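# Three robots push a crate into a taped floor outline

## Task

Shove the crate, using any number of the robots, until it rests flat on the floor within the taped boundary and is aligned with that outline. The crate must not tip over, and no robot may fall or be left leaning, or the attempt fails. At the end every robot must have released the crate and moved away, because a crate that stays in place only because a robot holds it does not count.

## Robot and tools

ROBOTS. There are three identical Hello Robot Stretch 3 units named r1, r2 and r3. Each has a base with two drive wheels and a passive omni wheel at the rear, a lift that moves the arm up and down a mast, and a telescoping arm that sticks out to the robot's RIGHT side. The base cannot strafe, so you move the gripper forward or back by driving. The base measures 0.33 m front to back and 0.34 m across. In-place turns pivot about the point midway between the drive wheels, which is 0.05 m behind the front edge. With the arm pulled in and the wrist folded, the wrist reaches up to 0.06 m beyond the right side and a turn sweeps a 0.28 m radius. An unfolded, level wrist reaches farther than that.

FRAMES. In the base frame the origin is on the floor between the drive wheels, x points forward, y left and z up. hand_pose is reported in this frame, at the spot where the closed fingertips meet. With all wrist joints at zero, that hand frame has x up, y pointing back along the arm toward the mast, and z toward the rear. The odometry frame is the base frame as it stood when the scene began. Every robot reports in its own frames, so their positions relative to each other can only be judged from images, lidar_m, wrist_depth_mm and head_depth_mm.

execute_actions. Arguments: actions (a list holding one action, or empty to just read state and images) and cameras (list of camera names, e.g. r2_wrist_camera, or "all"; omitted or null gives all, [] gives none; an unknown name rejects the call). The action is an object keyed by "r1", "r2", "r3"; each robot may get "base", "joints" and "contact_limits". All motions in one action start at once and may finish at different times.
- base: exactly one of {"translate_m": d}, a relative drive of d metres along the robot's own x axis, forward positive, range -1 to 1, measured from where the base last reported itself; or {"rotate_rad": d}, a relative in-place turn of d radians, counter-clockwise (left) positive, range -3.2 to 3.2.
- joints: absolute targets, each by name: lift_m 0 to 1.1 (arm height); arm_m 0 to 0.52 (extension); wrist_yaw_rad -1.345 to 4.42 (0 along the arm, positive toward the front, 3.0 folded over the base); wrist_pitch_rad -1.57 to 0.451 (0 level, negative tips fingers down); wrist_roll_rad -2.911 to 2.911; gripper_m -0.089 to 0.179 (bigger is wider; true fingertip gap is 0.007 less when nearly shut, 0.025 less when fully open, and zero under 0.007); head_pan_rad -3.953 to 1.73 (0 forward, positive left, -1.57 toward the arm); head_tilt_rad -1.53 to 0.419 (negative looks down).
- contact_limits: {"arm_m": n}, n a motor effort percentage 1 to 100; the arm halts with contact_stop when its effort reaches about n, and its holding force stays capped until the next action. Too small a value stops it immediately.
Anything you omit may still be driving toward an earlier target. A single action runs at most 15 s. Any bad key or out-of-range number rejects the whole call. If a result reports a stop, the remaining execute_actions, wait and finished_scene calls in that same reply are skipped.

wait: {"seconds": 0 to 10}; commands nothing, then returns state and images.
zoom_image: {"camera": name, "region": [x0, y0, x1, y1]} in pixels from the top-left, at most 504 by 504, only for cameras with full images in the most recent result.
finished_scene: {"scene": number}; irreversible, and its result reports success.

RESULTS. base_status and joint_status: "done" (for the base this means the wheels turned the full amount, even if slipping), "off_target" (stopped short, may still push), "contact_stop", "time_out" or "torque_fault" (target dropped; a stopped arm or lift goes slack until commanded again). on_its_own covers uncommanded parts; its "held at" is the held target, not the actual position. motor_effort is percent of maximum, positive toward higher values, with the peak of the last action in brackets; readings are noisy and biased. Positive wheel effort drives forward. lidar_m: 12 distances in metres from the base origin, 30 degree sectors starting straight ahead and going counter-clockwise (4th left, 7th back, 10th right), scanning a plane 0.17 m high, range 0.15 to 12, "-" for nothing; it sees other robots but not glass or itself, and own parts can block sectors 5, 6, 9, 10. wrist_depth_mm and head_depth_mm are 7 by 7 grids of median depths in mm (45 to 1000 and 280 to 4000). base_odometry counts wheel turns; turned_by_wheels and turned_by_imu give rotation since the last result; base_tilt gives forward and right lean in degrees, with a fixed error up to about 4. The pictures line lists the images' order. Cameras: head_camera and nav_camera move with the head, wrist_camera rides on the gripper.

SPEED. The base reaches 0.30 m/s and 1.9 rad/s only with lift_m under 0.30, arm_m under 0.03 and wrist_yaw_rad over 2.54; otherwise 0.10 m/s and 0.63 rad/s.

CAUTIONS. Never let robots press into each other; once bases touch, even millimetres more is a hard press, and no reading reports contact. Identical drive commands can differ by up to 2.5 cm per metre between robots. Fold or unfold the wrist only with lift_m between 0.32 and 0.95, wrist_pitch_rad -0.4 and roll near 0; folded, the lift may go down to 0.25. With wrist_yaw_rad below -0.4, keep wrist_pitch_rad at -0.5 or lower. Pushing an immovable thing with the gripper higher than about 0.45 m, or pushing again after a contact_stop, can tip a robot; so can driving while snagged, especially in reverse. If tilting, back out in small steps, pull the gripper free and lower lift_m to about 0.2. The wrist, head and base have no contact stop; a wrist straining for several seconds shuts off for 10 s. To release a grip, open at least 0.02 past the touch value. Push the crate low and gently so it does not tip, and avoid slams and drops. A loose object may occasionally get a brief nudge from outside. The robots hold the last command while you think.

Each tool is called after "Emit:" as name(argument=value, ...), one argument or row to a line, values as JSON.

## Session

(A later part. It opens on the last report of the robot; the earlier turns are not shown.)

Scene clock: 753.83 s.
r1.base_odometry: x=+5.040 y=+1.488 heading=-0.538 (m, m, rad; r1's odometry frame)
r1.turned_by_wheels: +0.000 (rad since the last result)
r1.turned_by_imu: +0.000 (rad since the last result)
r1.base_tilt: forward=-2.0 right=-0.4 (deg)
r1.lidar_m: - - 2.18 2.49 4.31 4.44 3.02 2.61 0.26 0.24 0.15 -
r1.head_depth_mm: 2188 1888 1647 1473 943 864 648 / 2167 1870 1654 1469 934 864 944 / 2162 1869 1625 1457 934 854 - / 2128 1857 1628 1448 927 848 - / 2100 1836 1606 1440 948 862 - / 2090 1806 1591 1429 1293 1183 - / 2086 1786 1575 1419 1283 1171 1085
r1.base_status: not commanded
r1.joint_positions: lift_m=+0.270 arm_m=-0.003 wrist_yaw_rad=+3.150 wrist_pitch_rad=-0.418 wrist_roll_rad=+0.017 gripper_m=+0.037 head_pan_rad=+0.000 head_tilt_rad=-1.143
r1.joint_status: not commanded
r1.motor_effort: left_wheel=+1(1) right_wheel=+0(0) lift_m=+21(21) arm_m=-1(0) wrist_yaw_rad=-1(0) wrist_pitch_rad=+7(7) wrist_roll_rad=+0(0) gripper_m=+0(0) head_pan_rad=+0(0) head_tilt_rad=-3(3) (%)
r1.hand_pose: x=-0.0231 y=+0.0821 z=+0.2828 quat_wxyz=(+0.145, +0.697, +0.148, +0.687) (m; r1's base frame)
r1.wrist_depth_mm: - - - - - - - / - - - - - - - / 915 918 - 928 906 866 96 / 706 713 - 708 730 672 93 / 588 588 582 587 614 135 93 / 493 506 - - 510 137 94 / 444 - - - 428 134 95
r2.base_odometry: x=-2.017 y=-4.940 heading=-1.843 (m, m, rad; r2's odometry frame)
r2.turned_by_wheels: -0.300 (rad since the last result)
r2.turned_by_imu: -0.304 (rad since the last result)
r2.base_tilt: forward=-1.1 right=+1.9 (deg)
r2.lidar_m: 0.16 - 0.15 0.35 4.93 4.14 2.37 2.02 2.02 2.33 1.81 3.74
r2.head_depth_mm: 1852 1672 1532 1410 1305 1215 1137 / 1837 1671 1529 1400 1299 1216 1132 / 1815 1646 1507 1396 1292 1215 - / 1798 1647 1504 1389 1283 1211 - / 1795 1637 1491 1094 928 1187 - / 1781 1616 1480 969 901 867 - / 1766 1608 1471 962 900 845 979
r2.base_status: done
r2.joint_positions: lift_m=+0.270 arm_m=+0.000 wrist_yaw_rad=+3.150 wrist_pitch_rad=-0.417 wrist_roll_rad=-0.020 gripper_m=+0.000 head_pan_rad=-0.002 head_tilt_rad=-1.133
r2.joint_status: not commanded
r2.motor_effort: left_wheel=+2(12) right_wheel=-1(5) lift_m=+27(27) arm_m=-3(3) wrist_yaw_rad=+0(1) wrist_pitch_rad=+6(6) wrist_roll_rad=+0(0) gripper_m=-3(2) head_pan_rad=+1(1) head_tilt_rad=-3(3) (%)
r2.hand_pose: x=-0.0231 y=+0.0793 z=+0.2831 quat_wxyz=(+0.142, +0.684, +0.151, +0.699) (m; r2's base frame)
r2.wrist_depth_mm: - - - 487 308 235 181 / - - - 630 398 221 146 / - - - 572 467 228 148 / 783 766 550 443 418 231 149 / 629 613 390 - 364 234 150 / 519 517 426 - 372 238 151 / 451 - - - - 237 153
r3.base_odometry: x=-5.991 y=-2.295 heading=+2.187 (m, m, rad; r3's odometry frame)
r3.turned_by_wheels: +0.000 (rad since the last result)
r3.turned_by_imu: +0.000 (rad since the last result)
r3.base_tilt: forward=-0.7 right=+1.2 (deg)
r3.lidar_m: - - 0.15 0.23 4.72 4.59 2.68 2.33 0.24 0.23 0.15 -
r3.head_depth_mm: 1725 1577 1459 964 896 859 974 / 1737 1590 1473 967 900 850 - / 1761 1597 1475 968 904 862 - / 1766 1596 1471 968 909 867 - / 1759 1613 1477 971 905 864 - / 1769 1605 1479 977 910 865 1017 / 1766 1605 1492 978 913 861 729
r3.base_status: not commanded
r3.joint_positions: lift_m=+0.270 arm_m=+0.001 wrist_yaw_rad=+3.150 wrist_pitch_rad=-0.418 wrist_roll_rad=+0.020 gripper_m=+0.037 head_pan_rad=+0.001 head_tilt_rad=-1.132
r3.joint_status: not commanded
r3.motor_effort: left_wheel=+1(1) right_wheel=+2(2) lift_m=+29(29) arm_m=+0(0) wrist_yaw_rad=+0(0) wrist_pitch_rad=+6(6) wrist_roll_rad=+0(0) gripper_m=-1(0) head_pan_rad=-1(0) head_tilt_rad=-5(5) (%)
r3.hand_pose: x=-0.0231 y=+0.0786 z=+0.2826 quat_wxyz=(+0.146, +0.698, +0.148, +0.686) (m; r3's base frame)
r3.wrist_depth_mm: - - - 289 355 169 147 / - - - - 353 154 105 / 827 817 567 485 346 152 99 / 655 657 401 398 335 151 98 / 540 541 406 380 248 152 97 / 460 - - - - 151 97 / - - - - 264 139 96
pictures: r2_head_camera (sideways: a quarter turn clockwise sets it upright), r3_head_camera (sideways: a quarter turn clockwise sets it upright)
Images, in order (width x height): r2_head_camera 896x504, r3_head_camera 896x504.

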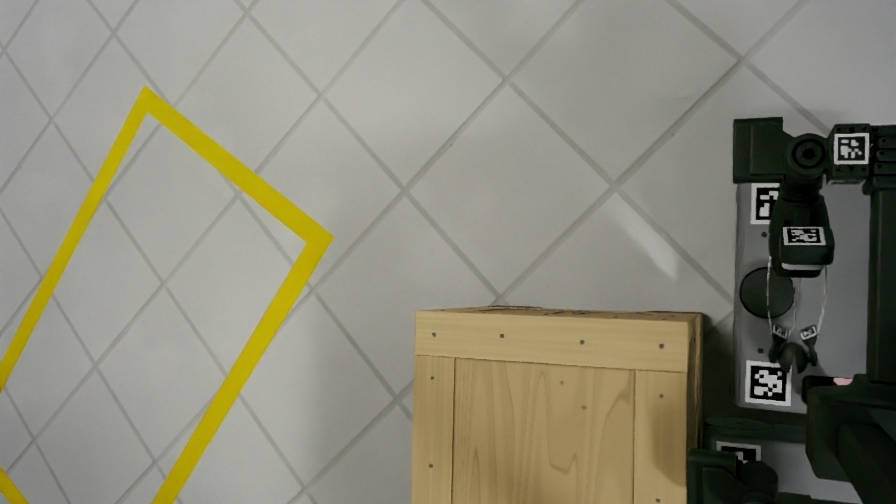

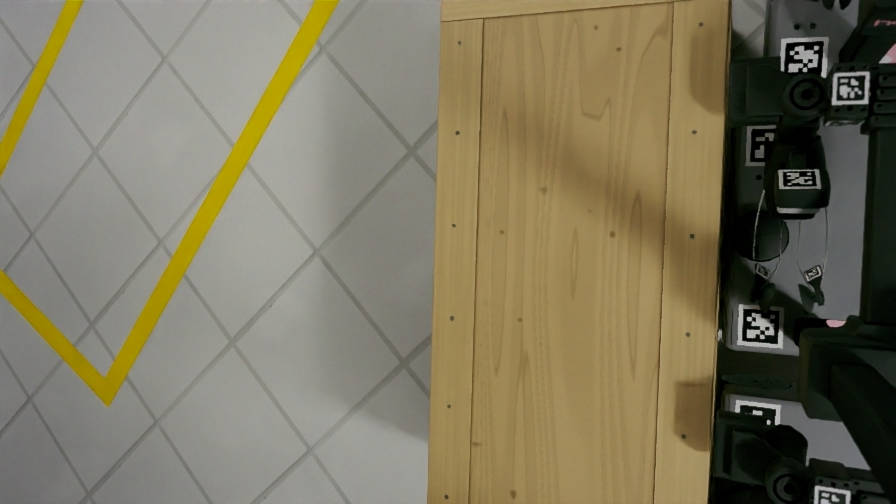

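Emit:
execute_actions(
  actions=[
    {"r2":{"base":{"translate_m":0.04},"joints":{"head_pan_rad":0.9,"head_tilt_rad":-1.3}}},
  ],
  cameras=["r2_head_camera","r3_head_camera","r2_wrist_camera"],
)

Scene clock: 757.40 s.
r1.base_odometry: x=+5.040 y=+1.488 heading=-0.538 (m, m, rad; r1's odometry frame)
r1.turned_by_wheels: +0.000 (rad since the last result)
r1.turned_by_imu: +0.001 (rad since the last result)
r1.base_tilt: forward=-1.9 right=-0.2 (deg)
r1.lidar_m: - - 2.17 2.49 4.31 4.45 3.02 2.61 0.26 0.24 0.15 -
r1.head_depth_mm: 2196 1894 1656 1475 939 870 647 / 2164 1861 1641 1457 934 862 944 / 2165 1850 1634 1454 929 851 - / 2146 1848 1615 1445 927 846 - / 2122 1826 1616 1442 946 864 - / 2077 1805 1591 1433 1289 1182 - / 2086 1812 1587 1421 1280 1170 1089
r1.base_status: not commanded
r1.joint_positions: lift_m=+0.270 arm_m=-0.003 wrist_yaw_rad=+3.150 wrist_pitch_rad=-0.418 wrist_roll_rad=+0.017 gripper_m=+0.037 head_pan_rad=+0.000 head_tilt_rad=-1.143
r1.joint_status: not commanded
r1.motor_effort: left_wheel=+0(1) right_wheel=+0(0) lift_m=+21(22) arm_m=+0(0) wrist_yaw_rad=+0(1) wrist_pitch_rad=+7(7) wrist_roll_rad=+0(0) gripper_m=-1(0) head_pan_rad=+0(0) head_tilt_rad=-3(3) (%)
r1.hand_pose: x=-0.0231 y=+0.0821 z=+0.2828 quat_wxyz=(+0.145, +0.697, +0.148, +0.687) (m; r1's base frame)
r1.wrist_depth_mm: - - - - - - - / - - - - - - - / 934 889 - 896 914 876 95 / 699 715 - 734 709 663 93 / 599 591 593 585 609 135 93 / 494 520 - - 511 136 94 / 446 - - - 426 134 95
r2.base_odometry: x=-2.028 y=-4.978 heading=-1.843 (m, m, rad; r2's odometry frame)
r2.turned_by_wheels: +0.000 (rad since the last result)
r2.turned_by_imu: -0.001 (rad since the last result)
r2.base_tilt: forward=-1.2 right=+1.7 (deg)
r2.lidar_m: 0.17 0.15 0.15 0.22 4.95 4.19 2.39 2.05 2.05 2.35 1.78 3.71
r2.head_depth_mm: 1551 1468 1390 1327 1271 1211 1157 / 1536 1462 1389 953 1265 1207 1157 / 1540 1446 979 937 1251 1210 1150 / 1519 1442 975 930 903 - 1135 / 1513 1015 972 923 1116 - 1129 / 1064 1012 965 922 1095 - 1137 / 1503 1005 970 963 - - 1134
r2.base_status: done
r2.joint_positions: lift_m=+0.270 arm_m=+0.000 wrist_yaw_rad=+3.150 wrist_pitch_rad=-0.417 wrist_roll_rad=-0.020 gripper_m=+0.000 head_pan_rad=+0.893 head_tilt_rad=-1.285
r2.joint_status: all done
r2.motor_effort: left_wheel=+2(15) right_wheel=-1(4) lift_m=+27(27) arm_m=-3(3) wrist_yaw_rad=+0(1) wrist_pitch_rad=+6(6) wrist_roll_rad=+0(0) gripper_m=-3(2) head_pan_rad=+3(41) head_tilt_rad=-7(22) (%)
r2.hand_pose: x=-0.0231 y=+0.0793 z=+0.2831 quat_wxyz=(+0.142, +0.684, +0.151, +0.699) (m; r2's base frame)
r2.wrist_depth_mm: - - - 262 297 195 186 / - - - 540 305 148 111 / - - - 574 320 151 99 / 804 772 457 441 328 153 100 / 631 600 368 - 294 155 108 / 522 518 378 - 261 157 120 / 446 - - - - 159 139
r3.base_odometry: x=-5.991 y=-2.295 heading=+2.187 (m, m, rad; r3's odometry frame)
r3.turned_by_wheels: +0.000 (rad since the last result)
r3.turned_by_imu: +0.000 (rad since the last result)
r3.base_tilt: forward=-0.8 right=+1.2 (deg)
r3.lidar_m: - - 0.15 0.23 4.73 4.58 2.67 2.33 0.23 0.23 0.15 -
r3.head_depth_mm: 1730 1591 1456 961 901 860 933 / 1730 1588 1468 966 902 848 - / 1747 1590 1473 969 906 861 - / 1744 1600 1480 971 906 864 - / 1754 1592 1475 972 908 864 - / 1766 1610 1483 974 914 866 1014 / 1773 1618 1481 980 915 857 729
r3.base_status: not commanded
r3.joint_positions: lift_m=+0.270 arm_m=+0.001 wrist_yaw_rad=+3.150 wrist_pitch_rad=-0.418 wrist_roll_rad=+0.020 gripper_m=+0.037 head_pan_rad=+0.001 head_tilt_rad=-1.132
r3.joint_status: not commanded
r3.motor_effort: left_wheel=+1(1) right_wheel=+2(2) lift_m=+29(30) arm_m=+0(0) wrist_yaw_rad=+0(0) wrist_pitch_rad=+6(6) wrist_roll_rad=+0(0) gripper_m=+0(1) head_pan_rad=-1(1) head_tilt_rad=-5(5) (%)
r3.hand_pose: x=-0.0231 y=+0.0786 z=+0.2826 quat_wxyz=(+0.146, +0.698, +0.148, +0.686) (m; r3's base frame)
r3.wrist_depth_mm: - - - 290 355 169 147 / - - - - 352 155 105 / 831 820 574 482 346 152 99 / 653 656 400 396 334 151 98 / 544 542 408 382 250 152 97 / 470 - - - - 151 97 / - - - - 264 140 96
pictures: r2_head_camera (sideways: a quarter turn clockwise sets it upright), r2_wrist_camera, r3_head_camera (sideways: a quarter turn clockwise sets it upright)
Images, in order (width x height): r2_head_camera 896x504, r2_wrist_camera 644x364, r3_head_camera 896x504.

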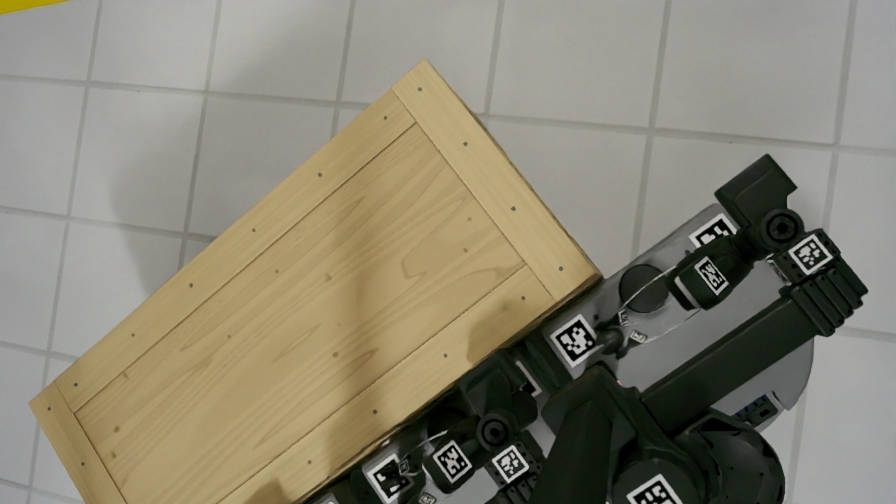

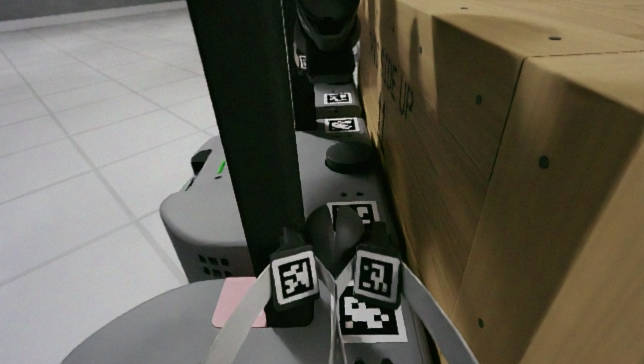

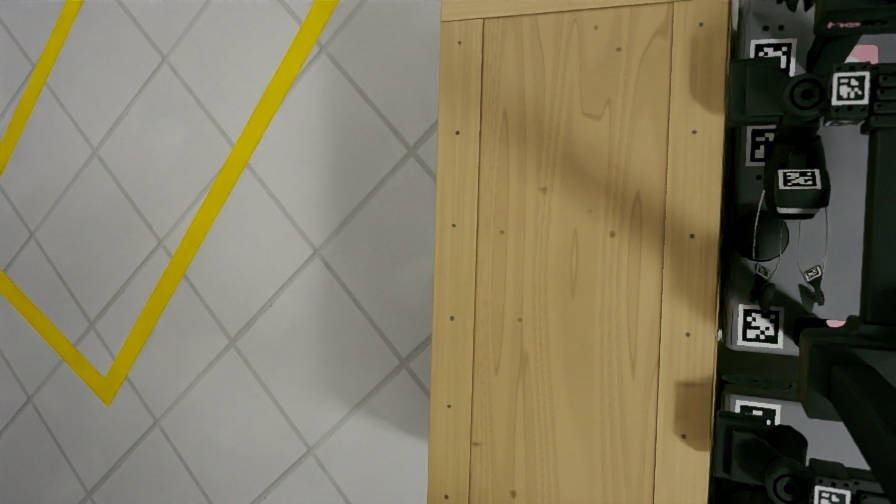

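Emit:
execute_actions(
  actions=[
    {"r1":{"base":{"translate_m":0.1}},"r2":{"base":{"translate_m":0.1}},"r3":{"base":{"translate_m":0.1}}},
  ],
  cameras=["r1_head_camera","r2_head_camera","r3_head_camera"],
)

Scene clock: 762.13 s.
r1.base_odometry: x=+5.126 y=+1.437 heading=-0.537 (m, m, rad; r1's odometry frame)
r1.turned_by_wheels: +0.001 (rad since the last result)
r1.turned_by_imu: +0.032 (rad since the last result)
r1.base_tilt: forward=-1.9 right=-0.4 (deg)
r1.lidar_m: - - 2.21 2.52 4.45 4.47 2.98 2.61 0.25 0.21 0.15 -
r1.head_depth_mm: 2196 1900 1670 1482 941 866 656 / 2177 1886 1638 1468 935 867 936 / 2143 1864 1635 1468 931 850 - / 2141 1849 1619 1448 924 851 - / 2110 1830 1607 1443 946 868 - / 2095 1817 1602 1436 1293 1180 - / 2072 1815 1592 1425 1296 1168 1081
r1.base_status: translate_m off_target (by the wheels' count: +0.0997 of +0.1000)
r1.joint_positions: lift_m=+0.270 arm_m=-0.003 wrist_yaw_rad=+3.150 wrist_pitch_rad=-0.418 wrist_roll_rad=+0.017 gripper_m=+0.037 head_pan_rad=+0.000 head_tilt_rad=-1.143
r1.joint_status: not commanded
r1.on_its_own: left_wheel is at rest, and its effort (+43) is outside its rest range (-18 to +18); right_wheel is at rest, and its effort (+27) is outside its rest range (-18 to +18)
r1.motor_effort: left_wheel=+43(48) right_wheel=+27(69) lift_m=+21(21) arm_m=-1(1) wrist_yaw_rad=+0(1) wrist_pitch_rad=+7(7) wrist_roll_rad=+0(0) gripper_m=+0(1) head_pan_rad=+0(0) head_tilt_rad=-2(4) (%)
r1.hand_pose: x=-0.0231 y=+0.0821 z=+0.2827 quat_wxyz=(+0.145, +0.697, +0.148, +0.687) (m; r1's base frame)
r1.wrist_depth_mm: - - - - - - - / - - - - - - - / 907 891 - 907 905 826 90 / 708 700 - 711 718 124 86 / 598 603 585 581 620 125 87 / 494 503 - - 516 127 87 / 436 - - - 423 124 88
r2.base_odometry: x=-2.055 y=-5.074 heading=-1.842 (m, m, rad; r2's odometry frame)
r2.turned_by_wheels: +0.000 (rad since the last result)
r2.turned_by_imu: +0.075 (rad since the last result)
r2.base_tilt: forward=-1.2 right=+1.9 (deg)
r2.lidar_m: 0.15 - 0.15 0.21 4.96 3.77 2.33 2.08 2.08 2.50 1.75 3.69
r2.head_depth_mm: 1539 1467 1395 1328 1274 1214 1166 / 1533 1454 1387 948 1264 1208 1162 / 1523 1444 976 934 1248 1213 1153 / 1511 1026 974 928 903 - 1139 / 1510 1014 964 923 946 - 1139 / 1060 1011 963 927 1107 - 1136 / 1479 1004 980 908 - - 1130
r2.base_status: translate_m off_target (by the wheels' count: +0.0997 of +0.1000)
r2.joint_positions: lift_m=+0.270 arm_m=+0.000 wrist_yaw_rad=+3.150 wrist_pitch_rad=-0.417 wrist_roll_rad=-0.020 gripper_m=+0.000 head_pan_rad=+0.895 head_tilt_rad=-1.288
r2.joint_status: not commanded
r2.on_its_own: left_wheel is at rest, and its effort (+63) is outside its rest range (-18 to +18); right_wheel is at rest, and its effort (+22) is outside its rest range (-18 to +18)
r2.motor_effort: left_wheel=+63(100) right_wheel=+22(38) lift_m=+27(27) arm_m=-2(3) wrist_yaw_rad=+0(1) wrist_pitch_rad=+6(7) wrist_roll_rad=+0(0) gripper_m=-2(2) head_pan_rad=+2(3) head_tilt_rad=-5(6) (%)
r2.hand_pose: x=-0.0231 y=+0.0793 z=+0.2830 quat_wxyz=(+0.142, +0.684, +0.151, +0.699) (m; r2's base frame)
r2.wrist_depth_mm: - - - 250 306 194 187 / - - - 552 311 137 109 / - - - 581 321 137 88 / 785 774 458 445 327 138 93 / 628 612 382 - 279 139 102 / 523 516 404 - 244 140 115 / 447 - - - - 142 132
r3.base_odometry: x=-6.049 y=-2.213 heading=+2.188 (m, m, rad; r3's odometry frame)
r3.turned_by_wheels: +0.001 (rad since the last result)
r3.turned_by_imu: +0.028 (rad since the last result)
r3.base_tilt: forward=-0.7 right=+1.2 (deg)
r3.lidar_m: - - 0.15 0.20 4.74 4.41 2.66 2.35 0.24 0.20 0.15 -
r3.head_depth_mm: 1729 1584 1469 960 900 858 958 / 1728 1593 1469 970 903 850 - / 1736 1598 1473 965 904 852 - / 1746 1597 1476 968 909 853 - / 1762 1604 1479 967 908 865 - / 1752 1614 1477 972 913 865 1012 / 1760 1621 1483 979 913 859 718
r3.base_status: translate_m off_target (by the wheels' count: +0.0999 of +0.1000)
r3.joint_positions: lift_m=+0.270 arm_m=+0.001 wrist_yaw_rad=+3.150 wrist_pitch_rad=-0.419 wrist_roll_rad=+0.020 gripper_m=+0.037 head_pan_rad=+0.002 head_tilt_rad=-1.132
r3.joint_status: not commanded
r3.on_its_own: left_wheel is at rest, and its effort (+27) is outside its rest range (-18 to +18)
r3.motor_effort: left_wheel=+27(81) right_wheel=+11(100) lift_m=+31(34) arm_m=+0(0) wrist_yaw_rad=+0(2) wrist_pitch_rad=+7(8) wrist_roll_rad=+0(0) gripper_m=-1(1) head_pan_rad=-2(2) head_tilt_rad=-6(7) (%)
r3.hand_pose: x=-0.0231 y=+0.0786 z=+0.2825 quat_wxyz=(+0.146, +0.698, +0.149, +0.686) (m; r3's base frame)
r3.wrist_depth_mm: - - - 284 328 166 147 / - - - - 329 142 101 / 816 819 574 481 320 141 91 / 657 655 399 399 311 139 90 / 550 544 396 371 230 141 90 / 467 - - - - 139 89 / - - - - 233 129 89
pictures: r1_head_camera (sideways: a quarter turn clockwise sets it upright), r2_head_camera (sideways: a quarter turn clockwise sets it upright), r3_head_camera (sideways: a quarter turn clockwise sets it upright)
Images, in order (width x height): r1_head_camera 896x504, r2_head_camera 896x504, r3_head_camera 896x504.

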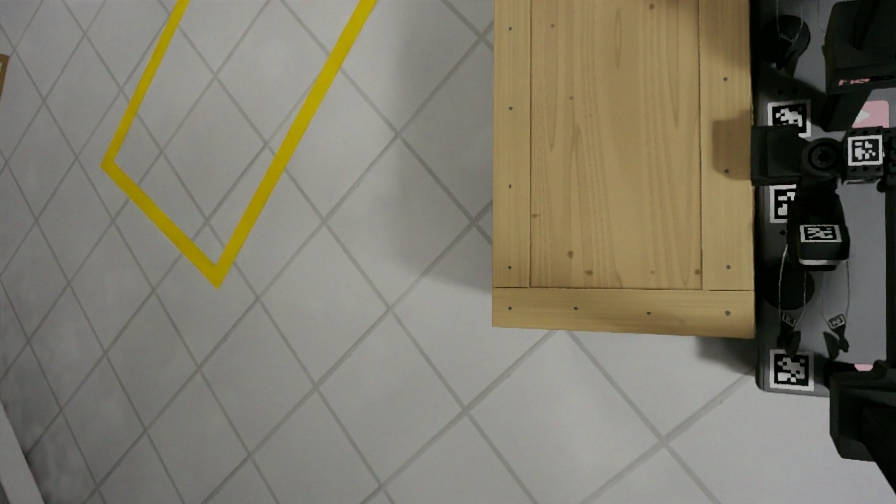

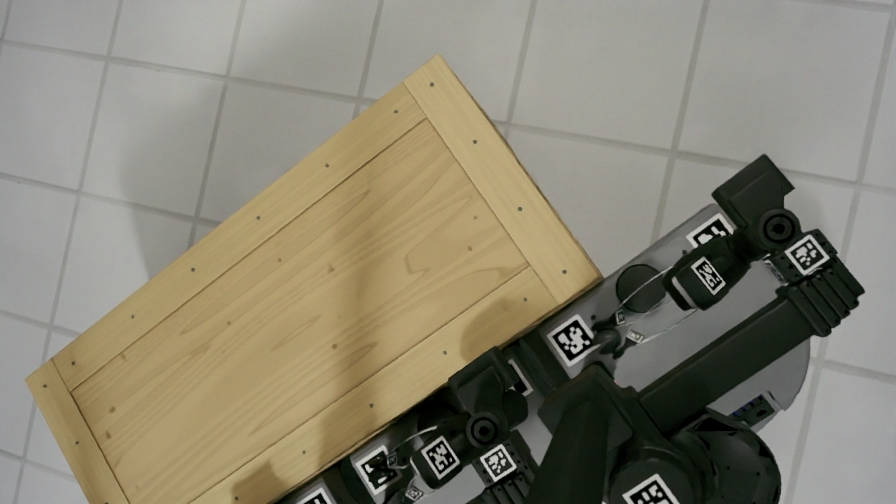

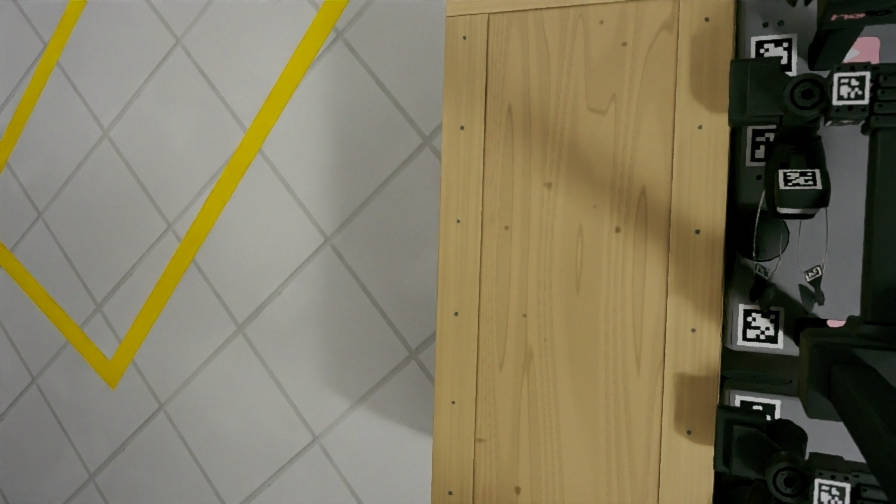

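Emit:
execute_actions(
  actions=[
    {"r1":{"base":{"translate_m":-0.3}},"r2":{"base":{"translate_m":-0.3}},"r3":{"base":{"translate_m":-0.006}}},
  ],
  cameras=[],
)

Emit:
execute_actions(
  actions=[
    {"r1":{"base":{"rotate_rad":-2.99},"joints":{"head_pan_rad":-3.0}}},
  ],
  cameras=[],
)

Emit:
execute_actions(
  actions=[
    {"r1":{"base":{"translate_m":-0.055}}},
  ],
  cameras=["r1_head_camera","r3_nav_camera"],
)

Scene clock: 779.27 s.
r1.base_odometry: x=+4.868 y=+1.591 heading=-0.537 (m, m, rad; r1's odometry frame)
r1.turned_by_wheels: +0.000 (rad since the last result)
r1.turned_by_imu: +0.001 (rad since the last result)
r1.base_tilt: forward=-2.1 right=-0.5 (deg)
r1.lidar_m: 0.35 2.36 2.37 2.77 4.25 4.25 2.72 2.40 2.40 0.65 0.32 0.35
r1.head_depth_mm: 2183 1874 1665 1041 714 717 1115 / 2193 1867 1644 1035 971 1042 1104 / 2153 1879 1632 1034 1138 1200 - / 2150 1841 1630 1021 1171 1200 - / 2102 1823 1603 1372 1270 1193 - / 2086 1794 1603 1428 1293 1182 - / 2089 1794 1587 1413 1292 1181 1094
r1.base_status: done
r1.joint_positions: lift_m=+0.270 arm_m=-0.003 wrist_yaw_rad=+3.150 wrist_pitch_rad=-0.418 wrist_roll_rad=+0.017 gripper_m=+0.037 head_pan_rad=+0.000 head_tilt_rad=-1.143
r1.joint_status: not commanded
r1.motor_effort: left_wheel=+1(31) right_wheel=+0(21) lift_m=+21(21) arm_m=+0(1) wrist_yaw_rad=+0(1) wrist_pitch_rad=+7(7) wrist_roll_rad=+0(0) gripper_m=+0(1) head_pan_rad=+0(0) head_tilt_rad=-3(3) (%)
r1.hand_pose: x=-0.0231 y=+0.0821 z=+0.2827 quat_wxyz=(+0.145, +0.697, +0.148, +0.687) (m; r1's base frame)
r1.wrist_depth_mm: - - - - - - - / - - - - - - - / 930 902 - 924 947 942 900 / 722 720 - 720 740 743 719 / 577 603 586 593 607 581 595 / 493 507 - - 511 502 510 / 442 - - - 421 436 437
r2.base_odometry: x=-1.974 y=-4.785 heading=-1.842 (m, m, rad; r2's odometry frame)
r2.turned_by_wheels: +0.000 (rad since the last result)
r2.turned_by_imu: -0.001 (rad since the last result)
r2.base_tilt: forward=-1.2 right=+2.0 (deg)
r2.lidar_m: 0.35 0.36 0.45 0.75 4.78 3.36 2.08 1.85 1.86 2.23 1.92 3.89
r2.head_depth_mm: 1537 1035 992 1316 1268 1215 1167 / 1530 1033 981 980 1261 1212 1161 / 1081 1021 975 1235 1261 1214 1156 / 1075 1021 912 1185 1249 - 1138 / 1067 1055 862 1153 1262 - 1129 / 722 837 1152 1193 1263 - 1136 / 1482 838 1180 1291 - - 1138
r2.base_status: done
r2.joint_positions: lift_m=+0.270 arm_m=+0.000 wrist_yaw_rad=+3.150 wrist_pitch_rad=-0.417 wrist_roll_rad=-0.020 gripper_m=+0.000 head_pan_rad=+0.895 head_tilt_rad=-1.288
r2.joint_status: not commanded
r2.motor_effort: left_wheel=+0(45) right_wheel=+0(16) lift_m=+27(27) arm_m=-2(2) wrist_yaw_rad=+0(0) wrist_pitch_rad=+7(6) wrist_roll_rad=+0(0) gripper_m=-1(2) head_pan_rad=+2(2) head_tilt_rad=-5(5) (%)
r2.hand_pose: x=-0.0231 y=+0.0793 z=+0.2830 quat_wxyz=(+0.142, +0.684, +0.151, +0.699) (m; r2's base frame)
r2.wrist_depth_mm: - - - - - 588 339 / - - - 840 - 594 472 / - - - 717 562 533 448 / 798 771 754 726 445 422 411 / 634 620 598 - 395 359 350 / 523 519 528 - 418 391 385 / 446 - - - - 411 402
r3.base_odometry: x=-6.045 y=-2.218 heading=+2.188 (m, m, rad; r3's odometry frame)
r3.turned_by_wheels: +0.000 (rad since the last result)
r3.turned_by_imu: -0.001 (rad since the last result)
r3.base_tilt: forward=-0.7 right=+1.3 (deg)
r3.lidar_m: - - 0.15 0.23 0.46 4.42 2.65 0.42 0.45 0.23 0.15 -
r3.head_depth_mm: 1737 1585 1464 965 899 856 1110 / 1751 1595 1470 964 902 851 - / 1750 1597 1466 970 902 859 - / 1753 1606 1480 969 904 863 - / 1767 1598 1481 968 910 865 - / 1753 1624 1485 972 914 877 1146 / 1760 1618 1477 978 913 877 1141
r3.base_status: done
r3.joint_positions: lift_m=+0.270 arm_m=+0.001 wrist_yaw_rad=+3.150 wrist_pitch_rad=-0.419 wrist_roll_rad=+0.020 gripper_m=+0.037 head_pan_rad=+0.002 head_tilt_rad=-1.132
r3.joint_status: not commanded
r3.motor_effort: left_wheel=+0(15) right_wheel=+2(10) lift_m=+30(30) arm_m=+0(0) wrist_yaw_rad=+0(0) wrist_pitch_rad=+6(6) wrist_roll_rad=+0(0) gripper_m=+0(1) head_pan_rad=-2(1) head_tilt_rad=-5(5) (%)
r3.hand_pose: x=-0.0231 y=+0.0786 z=+0.2825 quat_wxyz=(+0.146, +0.698, +0.149, +0.686) (m; r3's base frame)
r3.wrist_depth_mm: 317 505 - - 356 169 147 / - - - - 355 154 104 / 506 498 546 812 346 152 99 / 398 416 573 657 335 151 98 / 410 415 542 539 248 152 97 / 459 - - - - 150 97 / - - - - 251 139 96
pictures: none
No camera images: the call's "cameras" was empty. Leave "cameras" out to get every camera's image.

Scene clock: 782.23 s.
r1.base_odometry: x=+4.868 y=+1.591 heading=+2.757 (m, m, rad; r1's odometry frame)
r1.turned_by_wheels: -2.990 (rad since the last result)
r1.turned_by_imu: -3.000 (rad since the last result)
r1.base_tilt: forward=-1.9 right=-0.3 (deg)
r1.lidar_m: 2.53 2.40 0.65 0.64 0.44 0.35 0.35 2.36 2.41 3.11 4.25 3.75
r1.head_depth_mm: 2176 1871 1649 1043 957 726 1004 / 2176 1853 1642 1040 982 1079 1083 / 2140 1852 1627 1025 966 - 1092 / 2115 1845 1620 1447 1266 - 1081 / 2120 1813 1608 1434 1314 - 1080 / 2098 1797 1588 1433 1299 - 1067 / 2068 1775 1582 1426 1286 1174 1077
r1.base_status: done
r1.joint_positions: lift_m=+0.270 arm_m=-0.003 wrist_yaw_rad=+3.150 wrist_pitch_rad=-0.418 wrist_roll_rad=+0.017 gripper_m=+0.037 head_pan_rad=-2.994 head_tilt_rad=-1.143
r1.joint_status: all done
r1.motor_effort: left_wheel=+2(10) right_wheel=-3(7) lift_m=+21(21) arm_m=-1(2) wrist_yaw_rad=+0(0) wrist_pitch_rad=+7(7) wrist_roll_rad=+0(0) gripper_m=-1(0) head_pan_rad=-1(32) head_tilt_rad=-4(4) (%)
r1.hand_pose: x=-0.0231 y=+0.0821 z=+0.2827 quat_wxyz=(+0.145, +0.697, +0.148, +0.687) (m; r1's base frame)
r1.wrist_depth_mm: 368 289 - - - - - / 385 315 - - 732 - - / 389 353 - 599 724 956 938 / 391 405 - 468 728 704 722 / 385 396 385 444 610 582 585 / 396 444 - - 514 500 499 / 376 - - - 428 443 435
r2.base_odometry: x=-1.974 y=-4.785 heading=-1.842 (m, m, rad; r2's odometry frame)
r2.turned_by_wheels: +0.000 (rad since the last result)
r2.turned_by_imu: -0.001 (rad since the last result)
r2.base_tilt: forward=-1.3 right=+1.7 (deg)
r2.lidar_m: 0.35 0.36 0.46 0.65 4.78 3.36 2.08 1.85 1.86 2.23 1.92 3.87
r2.head_depth_mm: 1545 1037 985 1306 1268 1214 1167 / 1523 1035 983 978 1256 1204 1158 / 1083 1026 977 1232 1257 1212 1152 / 1076 1026 911 1188 1252 - 1141 / 1072 1056 862 1153 1260 - 1134 / 721 837 1151 1196 1256 - 1135 / 910 837 1179 1284 - - 1133
r2.base_status: not commanded
r2.joint_positions: lift_m=+0.270 arm_m=+0.000 wrist_yaw_rad=+3.150 wrist_pitch_rad=-0.417 wrist_roll_rad=-0.020 gripper_m=+0.000 head_pan_rad=+0.895 head_tilt_rad=-1.288
r2.joint_status: not commanded
r2.motor_effort: left_wheel=+0(0) right_wheel=+0(1) lift_m=+27(27) arm_m=-3(2) wrist_yaw_rad=+1(0) wrist_pitch_rad=+6(6) wrist_roll_rad=+0(0) gripper_m=-1(3) head_pan_rad=+2(2) head_tilt_rad=-5(5) (%)
r2.hand_pose: x=-0.0231 y=+0.0793 z=+0.2830 quat_wxyz=(+0.142, +0.684, +0.151, +0.699) (m; r2's base frame)
r2.wrist_depth_mm: - - - - - 588 342 / - - - - 734 589 468 / - - 995 848 565 543 450 / 784 765 747 729 450 421 411 / 623 611 599 - 397 359 352 / 523 515 532 - 419 392 386 / 447 - - - - 416 407
r3.base_odometry: x=-6.045 y=-2.218 heading=+2.188 (m, m, rad; r3's odometry frame)
r3.turned_by_wheels: +0.000 (rad since the last result)
r3.turned_by_imu: +0.000 (rad since the last result)
r3.base_tilt: forward=-0.7 right=+1.2 (deg)
r3.lidar_m: - - 0.15 0.22 0.32 4.43 2.65 0.42 0.45 0.23 0.15 -
r3.head_depth_mm: 1735 1596 1461 967 901 857 1116 / 1734 1588 1471 962 901 851 - / 1744 1602 1477 964 907 861 - / 1753 1599 1474 971 906 862 - / 1759 1617 1476 974 907 867 - / 1765 1610 1487 977 913 874 1151 / 1780 1610 1486 976 915 880 996
r3.base_status: not commanded
r3.joint_positions: lift_m=+0.270 arm_m=+0.001 wrist_yaw_rad=+3.150 wrist_pitch_rad=-0.419 wrist_roll_rad=+0.020 gripper_m=+0.037 head_pan_rad=+0.002 head_tilt_rad=-1.132
r3.joint_status: not commanded
r3.motor_effort: left_wheel=+0(0) right_wheel=+2(1) lift_m=+30(30) arm_m=+0(0) wrist_yaw_rad=+0(0) wrist_pitch_rad=+7(7) wrist_roll_rad=+0(0) gripper_m=+0(1) head_pan_rad=-2(1) head_tilt_rad=-6(6) (%)
r3.hand_pose: x=-0.0231 y=+0.0786 z=+0.2825 quat_wxyz=(+0.146, +0.698, +0.149, +0.686) (m; r3's base frame)
r3.wrist_depth_mm: - 290 - - 357 169 146 / - 328 - - 355 154 104 / 839 477 477 745 342 152 99 / 653 383 384 496 334 151 98 / 548 406 407 508 248 152 97 / 464 - - - - 151 97 / - - - - 251 139 96
pictures: none
No camera images: the call's "cameras" was empty. Leave "cameras" out to get every camera's image.

Scene clock: 784.13 s.
r1.base_odometry: x=+4.919 y=+1.570 heading=+2.757 (m, m, rad; r1's odometry frame)
r1.turned_by_wheels: +0.000 (rad since the last result)
r1.turned_by_imu: +0.000 (rad since the last result)
r1.base_tilt: forward=-2.0 right=-0.4 (deg)
r1.lidar_m: 2.58 2.45 0.66 0.76 0.37 0.30 0.30 2.32 2.36 3.05 4.28 3.80
r1.head_depth_mm: 2186 1889 1644 1040 938 1038 668 / 2162 1877 1637 1032 946 1088 1002 / 2129 1858 1630 1029 944 - 1085 / 2140 1857 1623 1448 1270 - 1073 / 2097 1809 1611 1445 1300 - 1070 / 2068 1816 1594 1433 1297 - 1065 / 2043 1811 1574 1418 1292 1169 1082
r1.base_status: done
r1.joint_positions: lift_m=+0.270 arm_m=-0.003 wrist_yaw_rad=+3.150 wrist_pitch_rad=-0.418 wrist_roll_rad=+0.017 gripper_m=+0.037 head_pan_rad=-2.994 head_tilt_rad=-1.143
r1.joint_status: not commanded
r1.motor_effort: left_wheel=+2(7) right_wheel=-2(9) lift_m=+21(22) arm_m=-1(1) wrist_yaw_rad=+1(0) wrist_pitch_rad=+7(7) wrist_roll_rad=+0(0) gripper_m=+0(0) head_pan_rad=-2(1) head_tilt_rad=-3(2) (%)
r1.hand_pose: x=-0.0231 y=+0.0821 z=+0.2827 quat_wxyz=(+0.145, +0.697, +0.148, +0.687) (m; r1's base frame)
r1.wrist_depth_mm: 317 404 - - - - - / 320 394 - - 731 - - / 321 446 - 563 725 871 929 / 325 413 - 435 704 731 741 / 332 407 400 399 584 581 584 / 332 440 - - 503 506 502 / 314 - - - 428 437 432
r2.base_odometry: x=-1.974 y=-4.785 heading=-1.842 (m, m, rad; r2's odometry frame)
r2.turned_by_wheels: +0.000 (rad since the last result)
r2.turned_by_imu: +0.000 (rad since the last result)
r2.base_tilt: forward=-1.1 right=+1.9 (deg)
r2.lidar_m: 0.35 0.36 0.46 0.67 4.79 3.34 2.08 1.85 1.86 2.24 1.92 3.88
r2.head_depth_mm: 1534 1037 987 1310 1271 1216 1161 / 1534 1035 982 982 1264 1208 1160 / 1083 1028 977 1233 1264 1208 1157 / 1075 1021 912 1185 1255 - 1140 / 1067 1055 862 1150 1263 - 1129 / 722 836 1154 1201 1260 - 1137 / 848 836 1190 1295 - - 1130
r2.base_status: not commanded
r2.joint_positions: lift_m=+0.270 arm_m=+0.000 wrist_yaw_rad=+3.150 wrist_pitch_rad=-0.417 wrist_roll_rad=-0.020 gripper_m=+0.000 head_pan_rad=+0.895 head_tilt_rad=-1.288
r2.joint_status: not commanded
r2.motor_effort: left_wheel=+0(0) right_wheel=+0(0) lift_m=+27(27) arm_m=-3(2) wrist_yaw_rad=+0(0) wrist_pitch_rad=+7(7) wrist_roll_rad=+0(0) gripper_m=-2(2) head_pan_rad=+2(2) head_tilt_rad=-6(5) (%)
r2.hand_pose: x=-0.0231 y=+0.0793 z=+0.2830 quat_wxyz=(+0.142, +0.684, +0.151, +0.699) (m; r2's base frame)
r2.wrist_depth_mm: - - - - - 585 340 / - - - - 741 592 467 / - - 986 942 563 547 450 / 790 764 743 723 447 418 409 / 631 614 603 - 396 358 351 / 517 519 532 - 419 391 386 / 448 - - - - 414 407
r3.base_odometry: x=-6.045 y=-2.218 heading=+2.188 (m, m, rad; r3's odometry frame)
r3.turned_by_wheels: +0.000 (rad since the last result)
r3.turned_by_imu: +0.000 (rad since the last result)
r3.base_tilt: forward=-0.7 right=+1.3 (deg)
r3.lidar_m: - - 0.15 0.23 4.72 4.43 2.66 0.42 0.45 0.23 0.15 -
r3.head_depth_mm: 1732 1586 1462 969 897 857 1116 / 1749 1595 1475 969 901 852 - / 1738 1599 1471 965 906 860 - / 1750 1606 1480 974 905 862 - / 1756 1611 1490 974 908 864 - / 1762 1610 1482 976 910 882 1127 / 1753 1617 1496 978 911 877 992
r3.base_status: not commanded
r3.joint_positions: lift_m=+0.270 arm_m=+0.001 wrist_yaw_rad=+3.150 wrist_pitch_rad=-0.419 wrist_roll_rad=+0.020 gripper_m=+0.037 head_pan_rad=+0.002 head_tilt_rad=-1.132
r3.joint_status: not commanded
r3.motor_effort: left_wheel=+1(0) right_wheel=+1(1) lift_m=+31(30) arm_m=+0(0) wrist_yaw_rad=+0(0) wrist_pitch_rad=+7(6) wrist_roll_rad=+0(0) gripper_m=-1(1) head_pan_rad=-2(2) head_tilt_rad=-5(4) (%)
r3.hand_pose: x=-0.0231 y=+0.0786 z=+0.2825 quat_wxyz=(+0.146, +0.698, +0.149, +0.686) (m; r3's base frame)
r3.wrist_depth_mm: - - - - 356 170 146 / - - 310 - 352 154 105 / 830 825 359 536 344 152 99 / 653 630 385 423 335 151 98 / 545 512 408 456 247 152 97 / 466 - - - - 151 96 / - - - - 251 139 96
pictures: r1_head_camera (sideways: a quarter turn clockwise sets it upright), r3_nav_camera (sideways: a quarter turn counterclockwise sets it upright)
Images, in order (width x height): r1_head_camera 896x504, r3_nav_camera 672x504.

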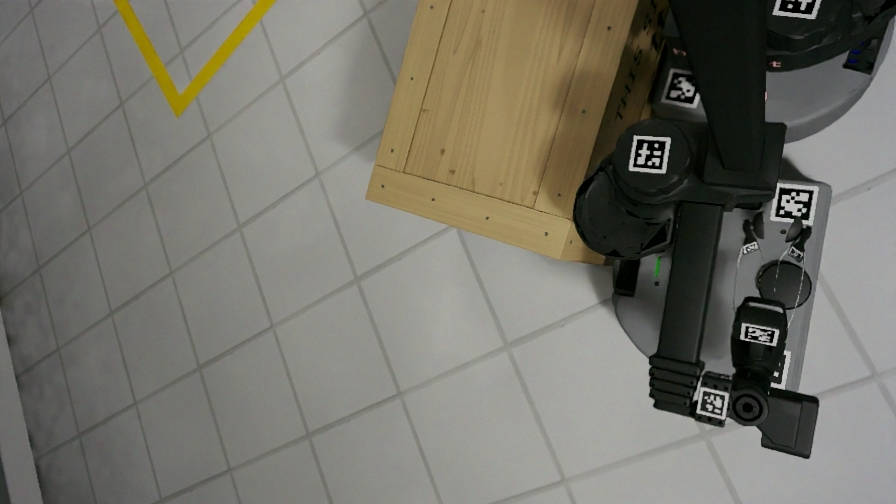

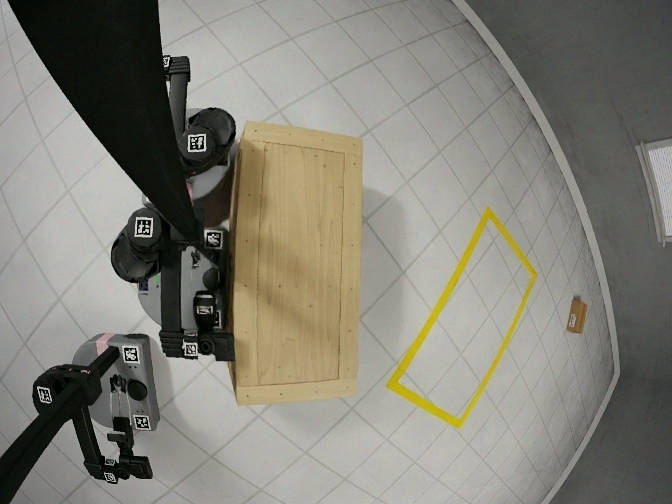

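Emit:
execute_actions(
  actions=[
    {"r1":{"base":{"translate_m":-0.055}},"r3":{"base":{"translate_m":0.055}}},
  ],
  cameras=["r1_head_camera","r3_nav_camera"],
)

Scene clock: 788.77 s.
r1.base_odometry: x=+4.970 y=+1.549 heading=+2.756 (m, m, rad; r1's odometry frame)
r1.turned_by_wheels: +0.000 (rad since the last result)
r1.turned_by_imu: +0.014 (rad since the last result)
r1.base_tilt: forward=-1.9 right=-0.3 (deg)
r1.lidar_m: 2.63 2.49 0.68 0.31 0.29 0.28 0.27 2.28 2.33 3.03 4.31 3.81
r1.head_depth_mm: 2197 1894 1645 1031 940 916 643 / 2168 1859 1645 1029 936 1065 979 / 2176 1855 1630 1029 946 - 1093 / 2114 1833 1621 1451 1275 - 1083 / 2114 1824 1617 1434 1303 - 1078 / 2082 1815 1598 1433 1300 - 1068 / 2044 1799 1588 1421 1280 1176 1082
r1.base_status: translate_m off_target (by the wheels' count: -0.0546 of -0.0550)
r1.joint_positions: lift_m=+0.270 arm_m=-0.003 wrist_yaw_rad=+3.150 wrist_pitch_rad=-0.418 wrist_roll_rad=+0.017 gripper_m=+0.037 head_pan_rad=-2.994 head_tilt_rad=-1.142
r1.joint_status: not commanded
r1.on_its_own: left_wheel is at rest, and its effort (-43) is outside its rest range (-18 to +18); right_wheel is at rest, and its effort (-53) is outside its rest range (-18 to +18)
r1.motor_effort: left_wheel=-43(71) right_wheel=-53(78) lift_m=+21(21) arm_m=-1(1) wrist_yaw_rad=-1(3) wrist_pitch_rad=+7(7) wrist_roll_rad=+0(0) gripper_m=-1(1) head_pan_rad=-2(1) head_tilt_rad=-4(3) (%)
r1.hand_pose: x=-0.0232 y=+0.0821 z=+0.2828 quat_wxyz=(+0.145, +0.697, +0.148, +0.687) (m; r1's base frame)
r1.wrist_depth_mm: 281 356 - - - - - / 287 363 - - 778 - - / 291 392 - 557 749 766 928 / 298 394 - 440 666 718 702 / 300 402 407 378 566 586 602 / 300 390 - - 518 496 501 / 284 - - - 429 428 439
r2.base_odometry: x=-1.974 y=-4.785 heading=-1.842 (m, m, rad; r2's odometry frame)
r2.turned_by_wheels: +0.000 (rad since the last result)
r2.turned_by_imu: -0.001 (rad since the last result)
r2.base_tilt: forward=-1.0 right=+1.8 (deg)
r2.lidar_m: 0.34 0.36 0.47 0.71 4.77 3.37 2.08 1.86 1.86 2.23 1.92 3.91
r2.head_depth_mm: 1539 1038 987 1310 1269 1214 1165 / 1092 1029 981 974 1265 1214 1161 / 1082 1024 975 1221 1263 1212 1160 / 1077 1025 919 1224 1253 - 1138 / 1073 1035 866 1156 1255 - 1128 / 721 836 1165 1272 1256 - 1133 / 847 871 1324 1292 - - 1135
r2.base_status: not commanded
r2.joint_positions: lift_m=+0.270 arm_m=+0.000 wrist_yaw_rad=+3.150 wrist_pitch_rad=-0.417 wrist_roll_rad=-0.020 gripper_m=+0.000 head_pan_rad=+0.895 head_tilt_rad=-1.288
r2.joint_status: not commanded
r2.motor_effort: left_wheel=+0(0) right_wheel=+0(0) lift_m=+27(27) arm_m=-2(2) wrist_yaw_rad=+0(0) wrist_pitch_rad=+6(7) wrist_roll_rad=+0(0) gripper_m=-3(2) head_pan_rad=+1(2) head_tilt_rad=-5(5) (%)
r2.hand_pose: x=-0.0231 y=+0.0793 z=+0.2830 quat_wxyz=(+0.142, +0.684, +0.151, +0.699) (m; r2's base frame)
r2.wrist_depth_mm: - - - - - 619 391 / - - - - 795 618 482 / - - - 946 588 538 462 / 790 778 752 725 454 418 411 / 629 616 601 - 422 368 357 / 522 517 532 - 444 411 392 / 448 - - - - 414 407
r3.base_odometry: x=-6.077 y=-2.173 heading=+2.189 (m, m, rad; r3's odometry frame)
r3.turned_by_wheels: +0.001 (rad since the last result)
r3.turned_by_imu: -0.045 (rad since the last result)
r3.base_tilt: forward=-0.7 right=+1.3 (deg)
r3.lidar_m: - - 0.15 0.20 4.75 4.75 2.71 0.44 0.46 0.21 0.15 -
r3.head_depth_mm: 1737 1589 1467 963 897 860 1117 / 1742 1585 1473 968 903 850 - / 1743 1598 1479 968 909 851 - / 1753 1610 1466 968 903 853 - / 1756 1598 1491 973 906 865 - / 1756 1613 1475 978 912 873 1115 / 1771 1616 1488 980 912 880 988
r3.base_status: done
r3.joint_positions: lift_m=+0.270 arm_m=+0.001 wrist_yaw_rad=+3.150 wrist_pitch_rad=-0.419 wrist_roll_rad=+0.020 gripper_m=+0.037 head_pan_rad=+0.001 head_tilt_rad=-1.132
r3.joint_status: not commanded
r3.on_its_own: left_wheel is at rest, and its effort (+24) is outside its rest range (-18 to +18)
r3.motor_effort: left_wheel=+24(80) right_wheel=+0(100) lift_m=+30(34) arm_m=+0(0) wrist_yaw_rad=+0(1) wrist_pitch_rad=+6(8) wrist_roll_rad=-1(0) gripper_m=+0(0) head_pan_rad=-1(1) head_tilt_rad=-5(6) (%)
r3.hand_pose: x=-0.0231 y=+0.0786 z=+0.2825 quat_wxyz=(+0.146, +0.698, +0.149, +0.686) (m; r3's base frame)
r3.wrist_depth_mm: - - - - 330 166 146 / - - - - 329 143 101 / 823 823 473 505 321 141 91 / 658 635 399 416 311 139 91 / 547 521 401 442 231 141 90 / 464 - - - - 140 90 / - - - - 234 129 89
pictures: r1_head_camera (sideways: a quarter turn clockwise sets it upright), r3_nav_camera (sideways: a quarter turn counterclockwise sets it upright)
Images, in order (width x height): r1_head_camera 896x504, r3_nav_camera 672x504.

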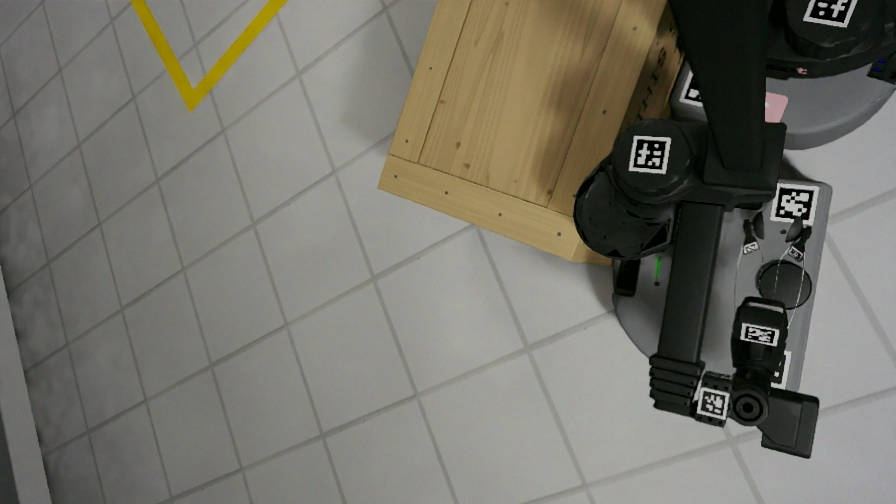

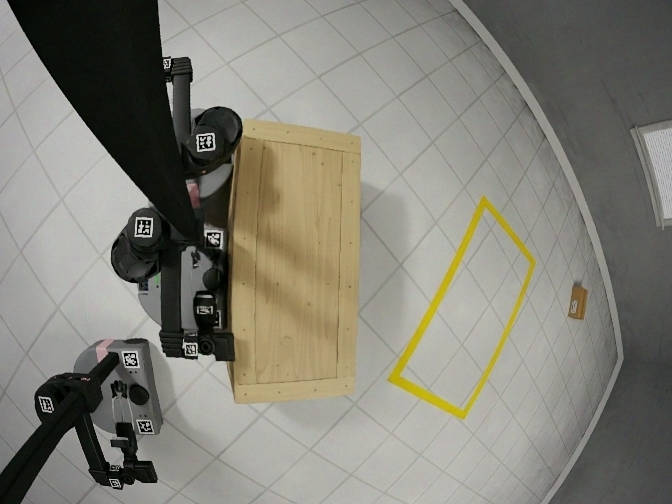

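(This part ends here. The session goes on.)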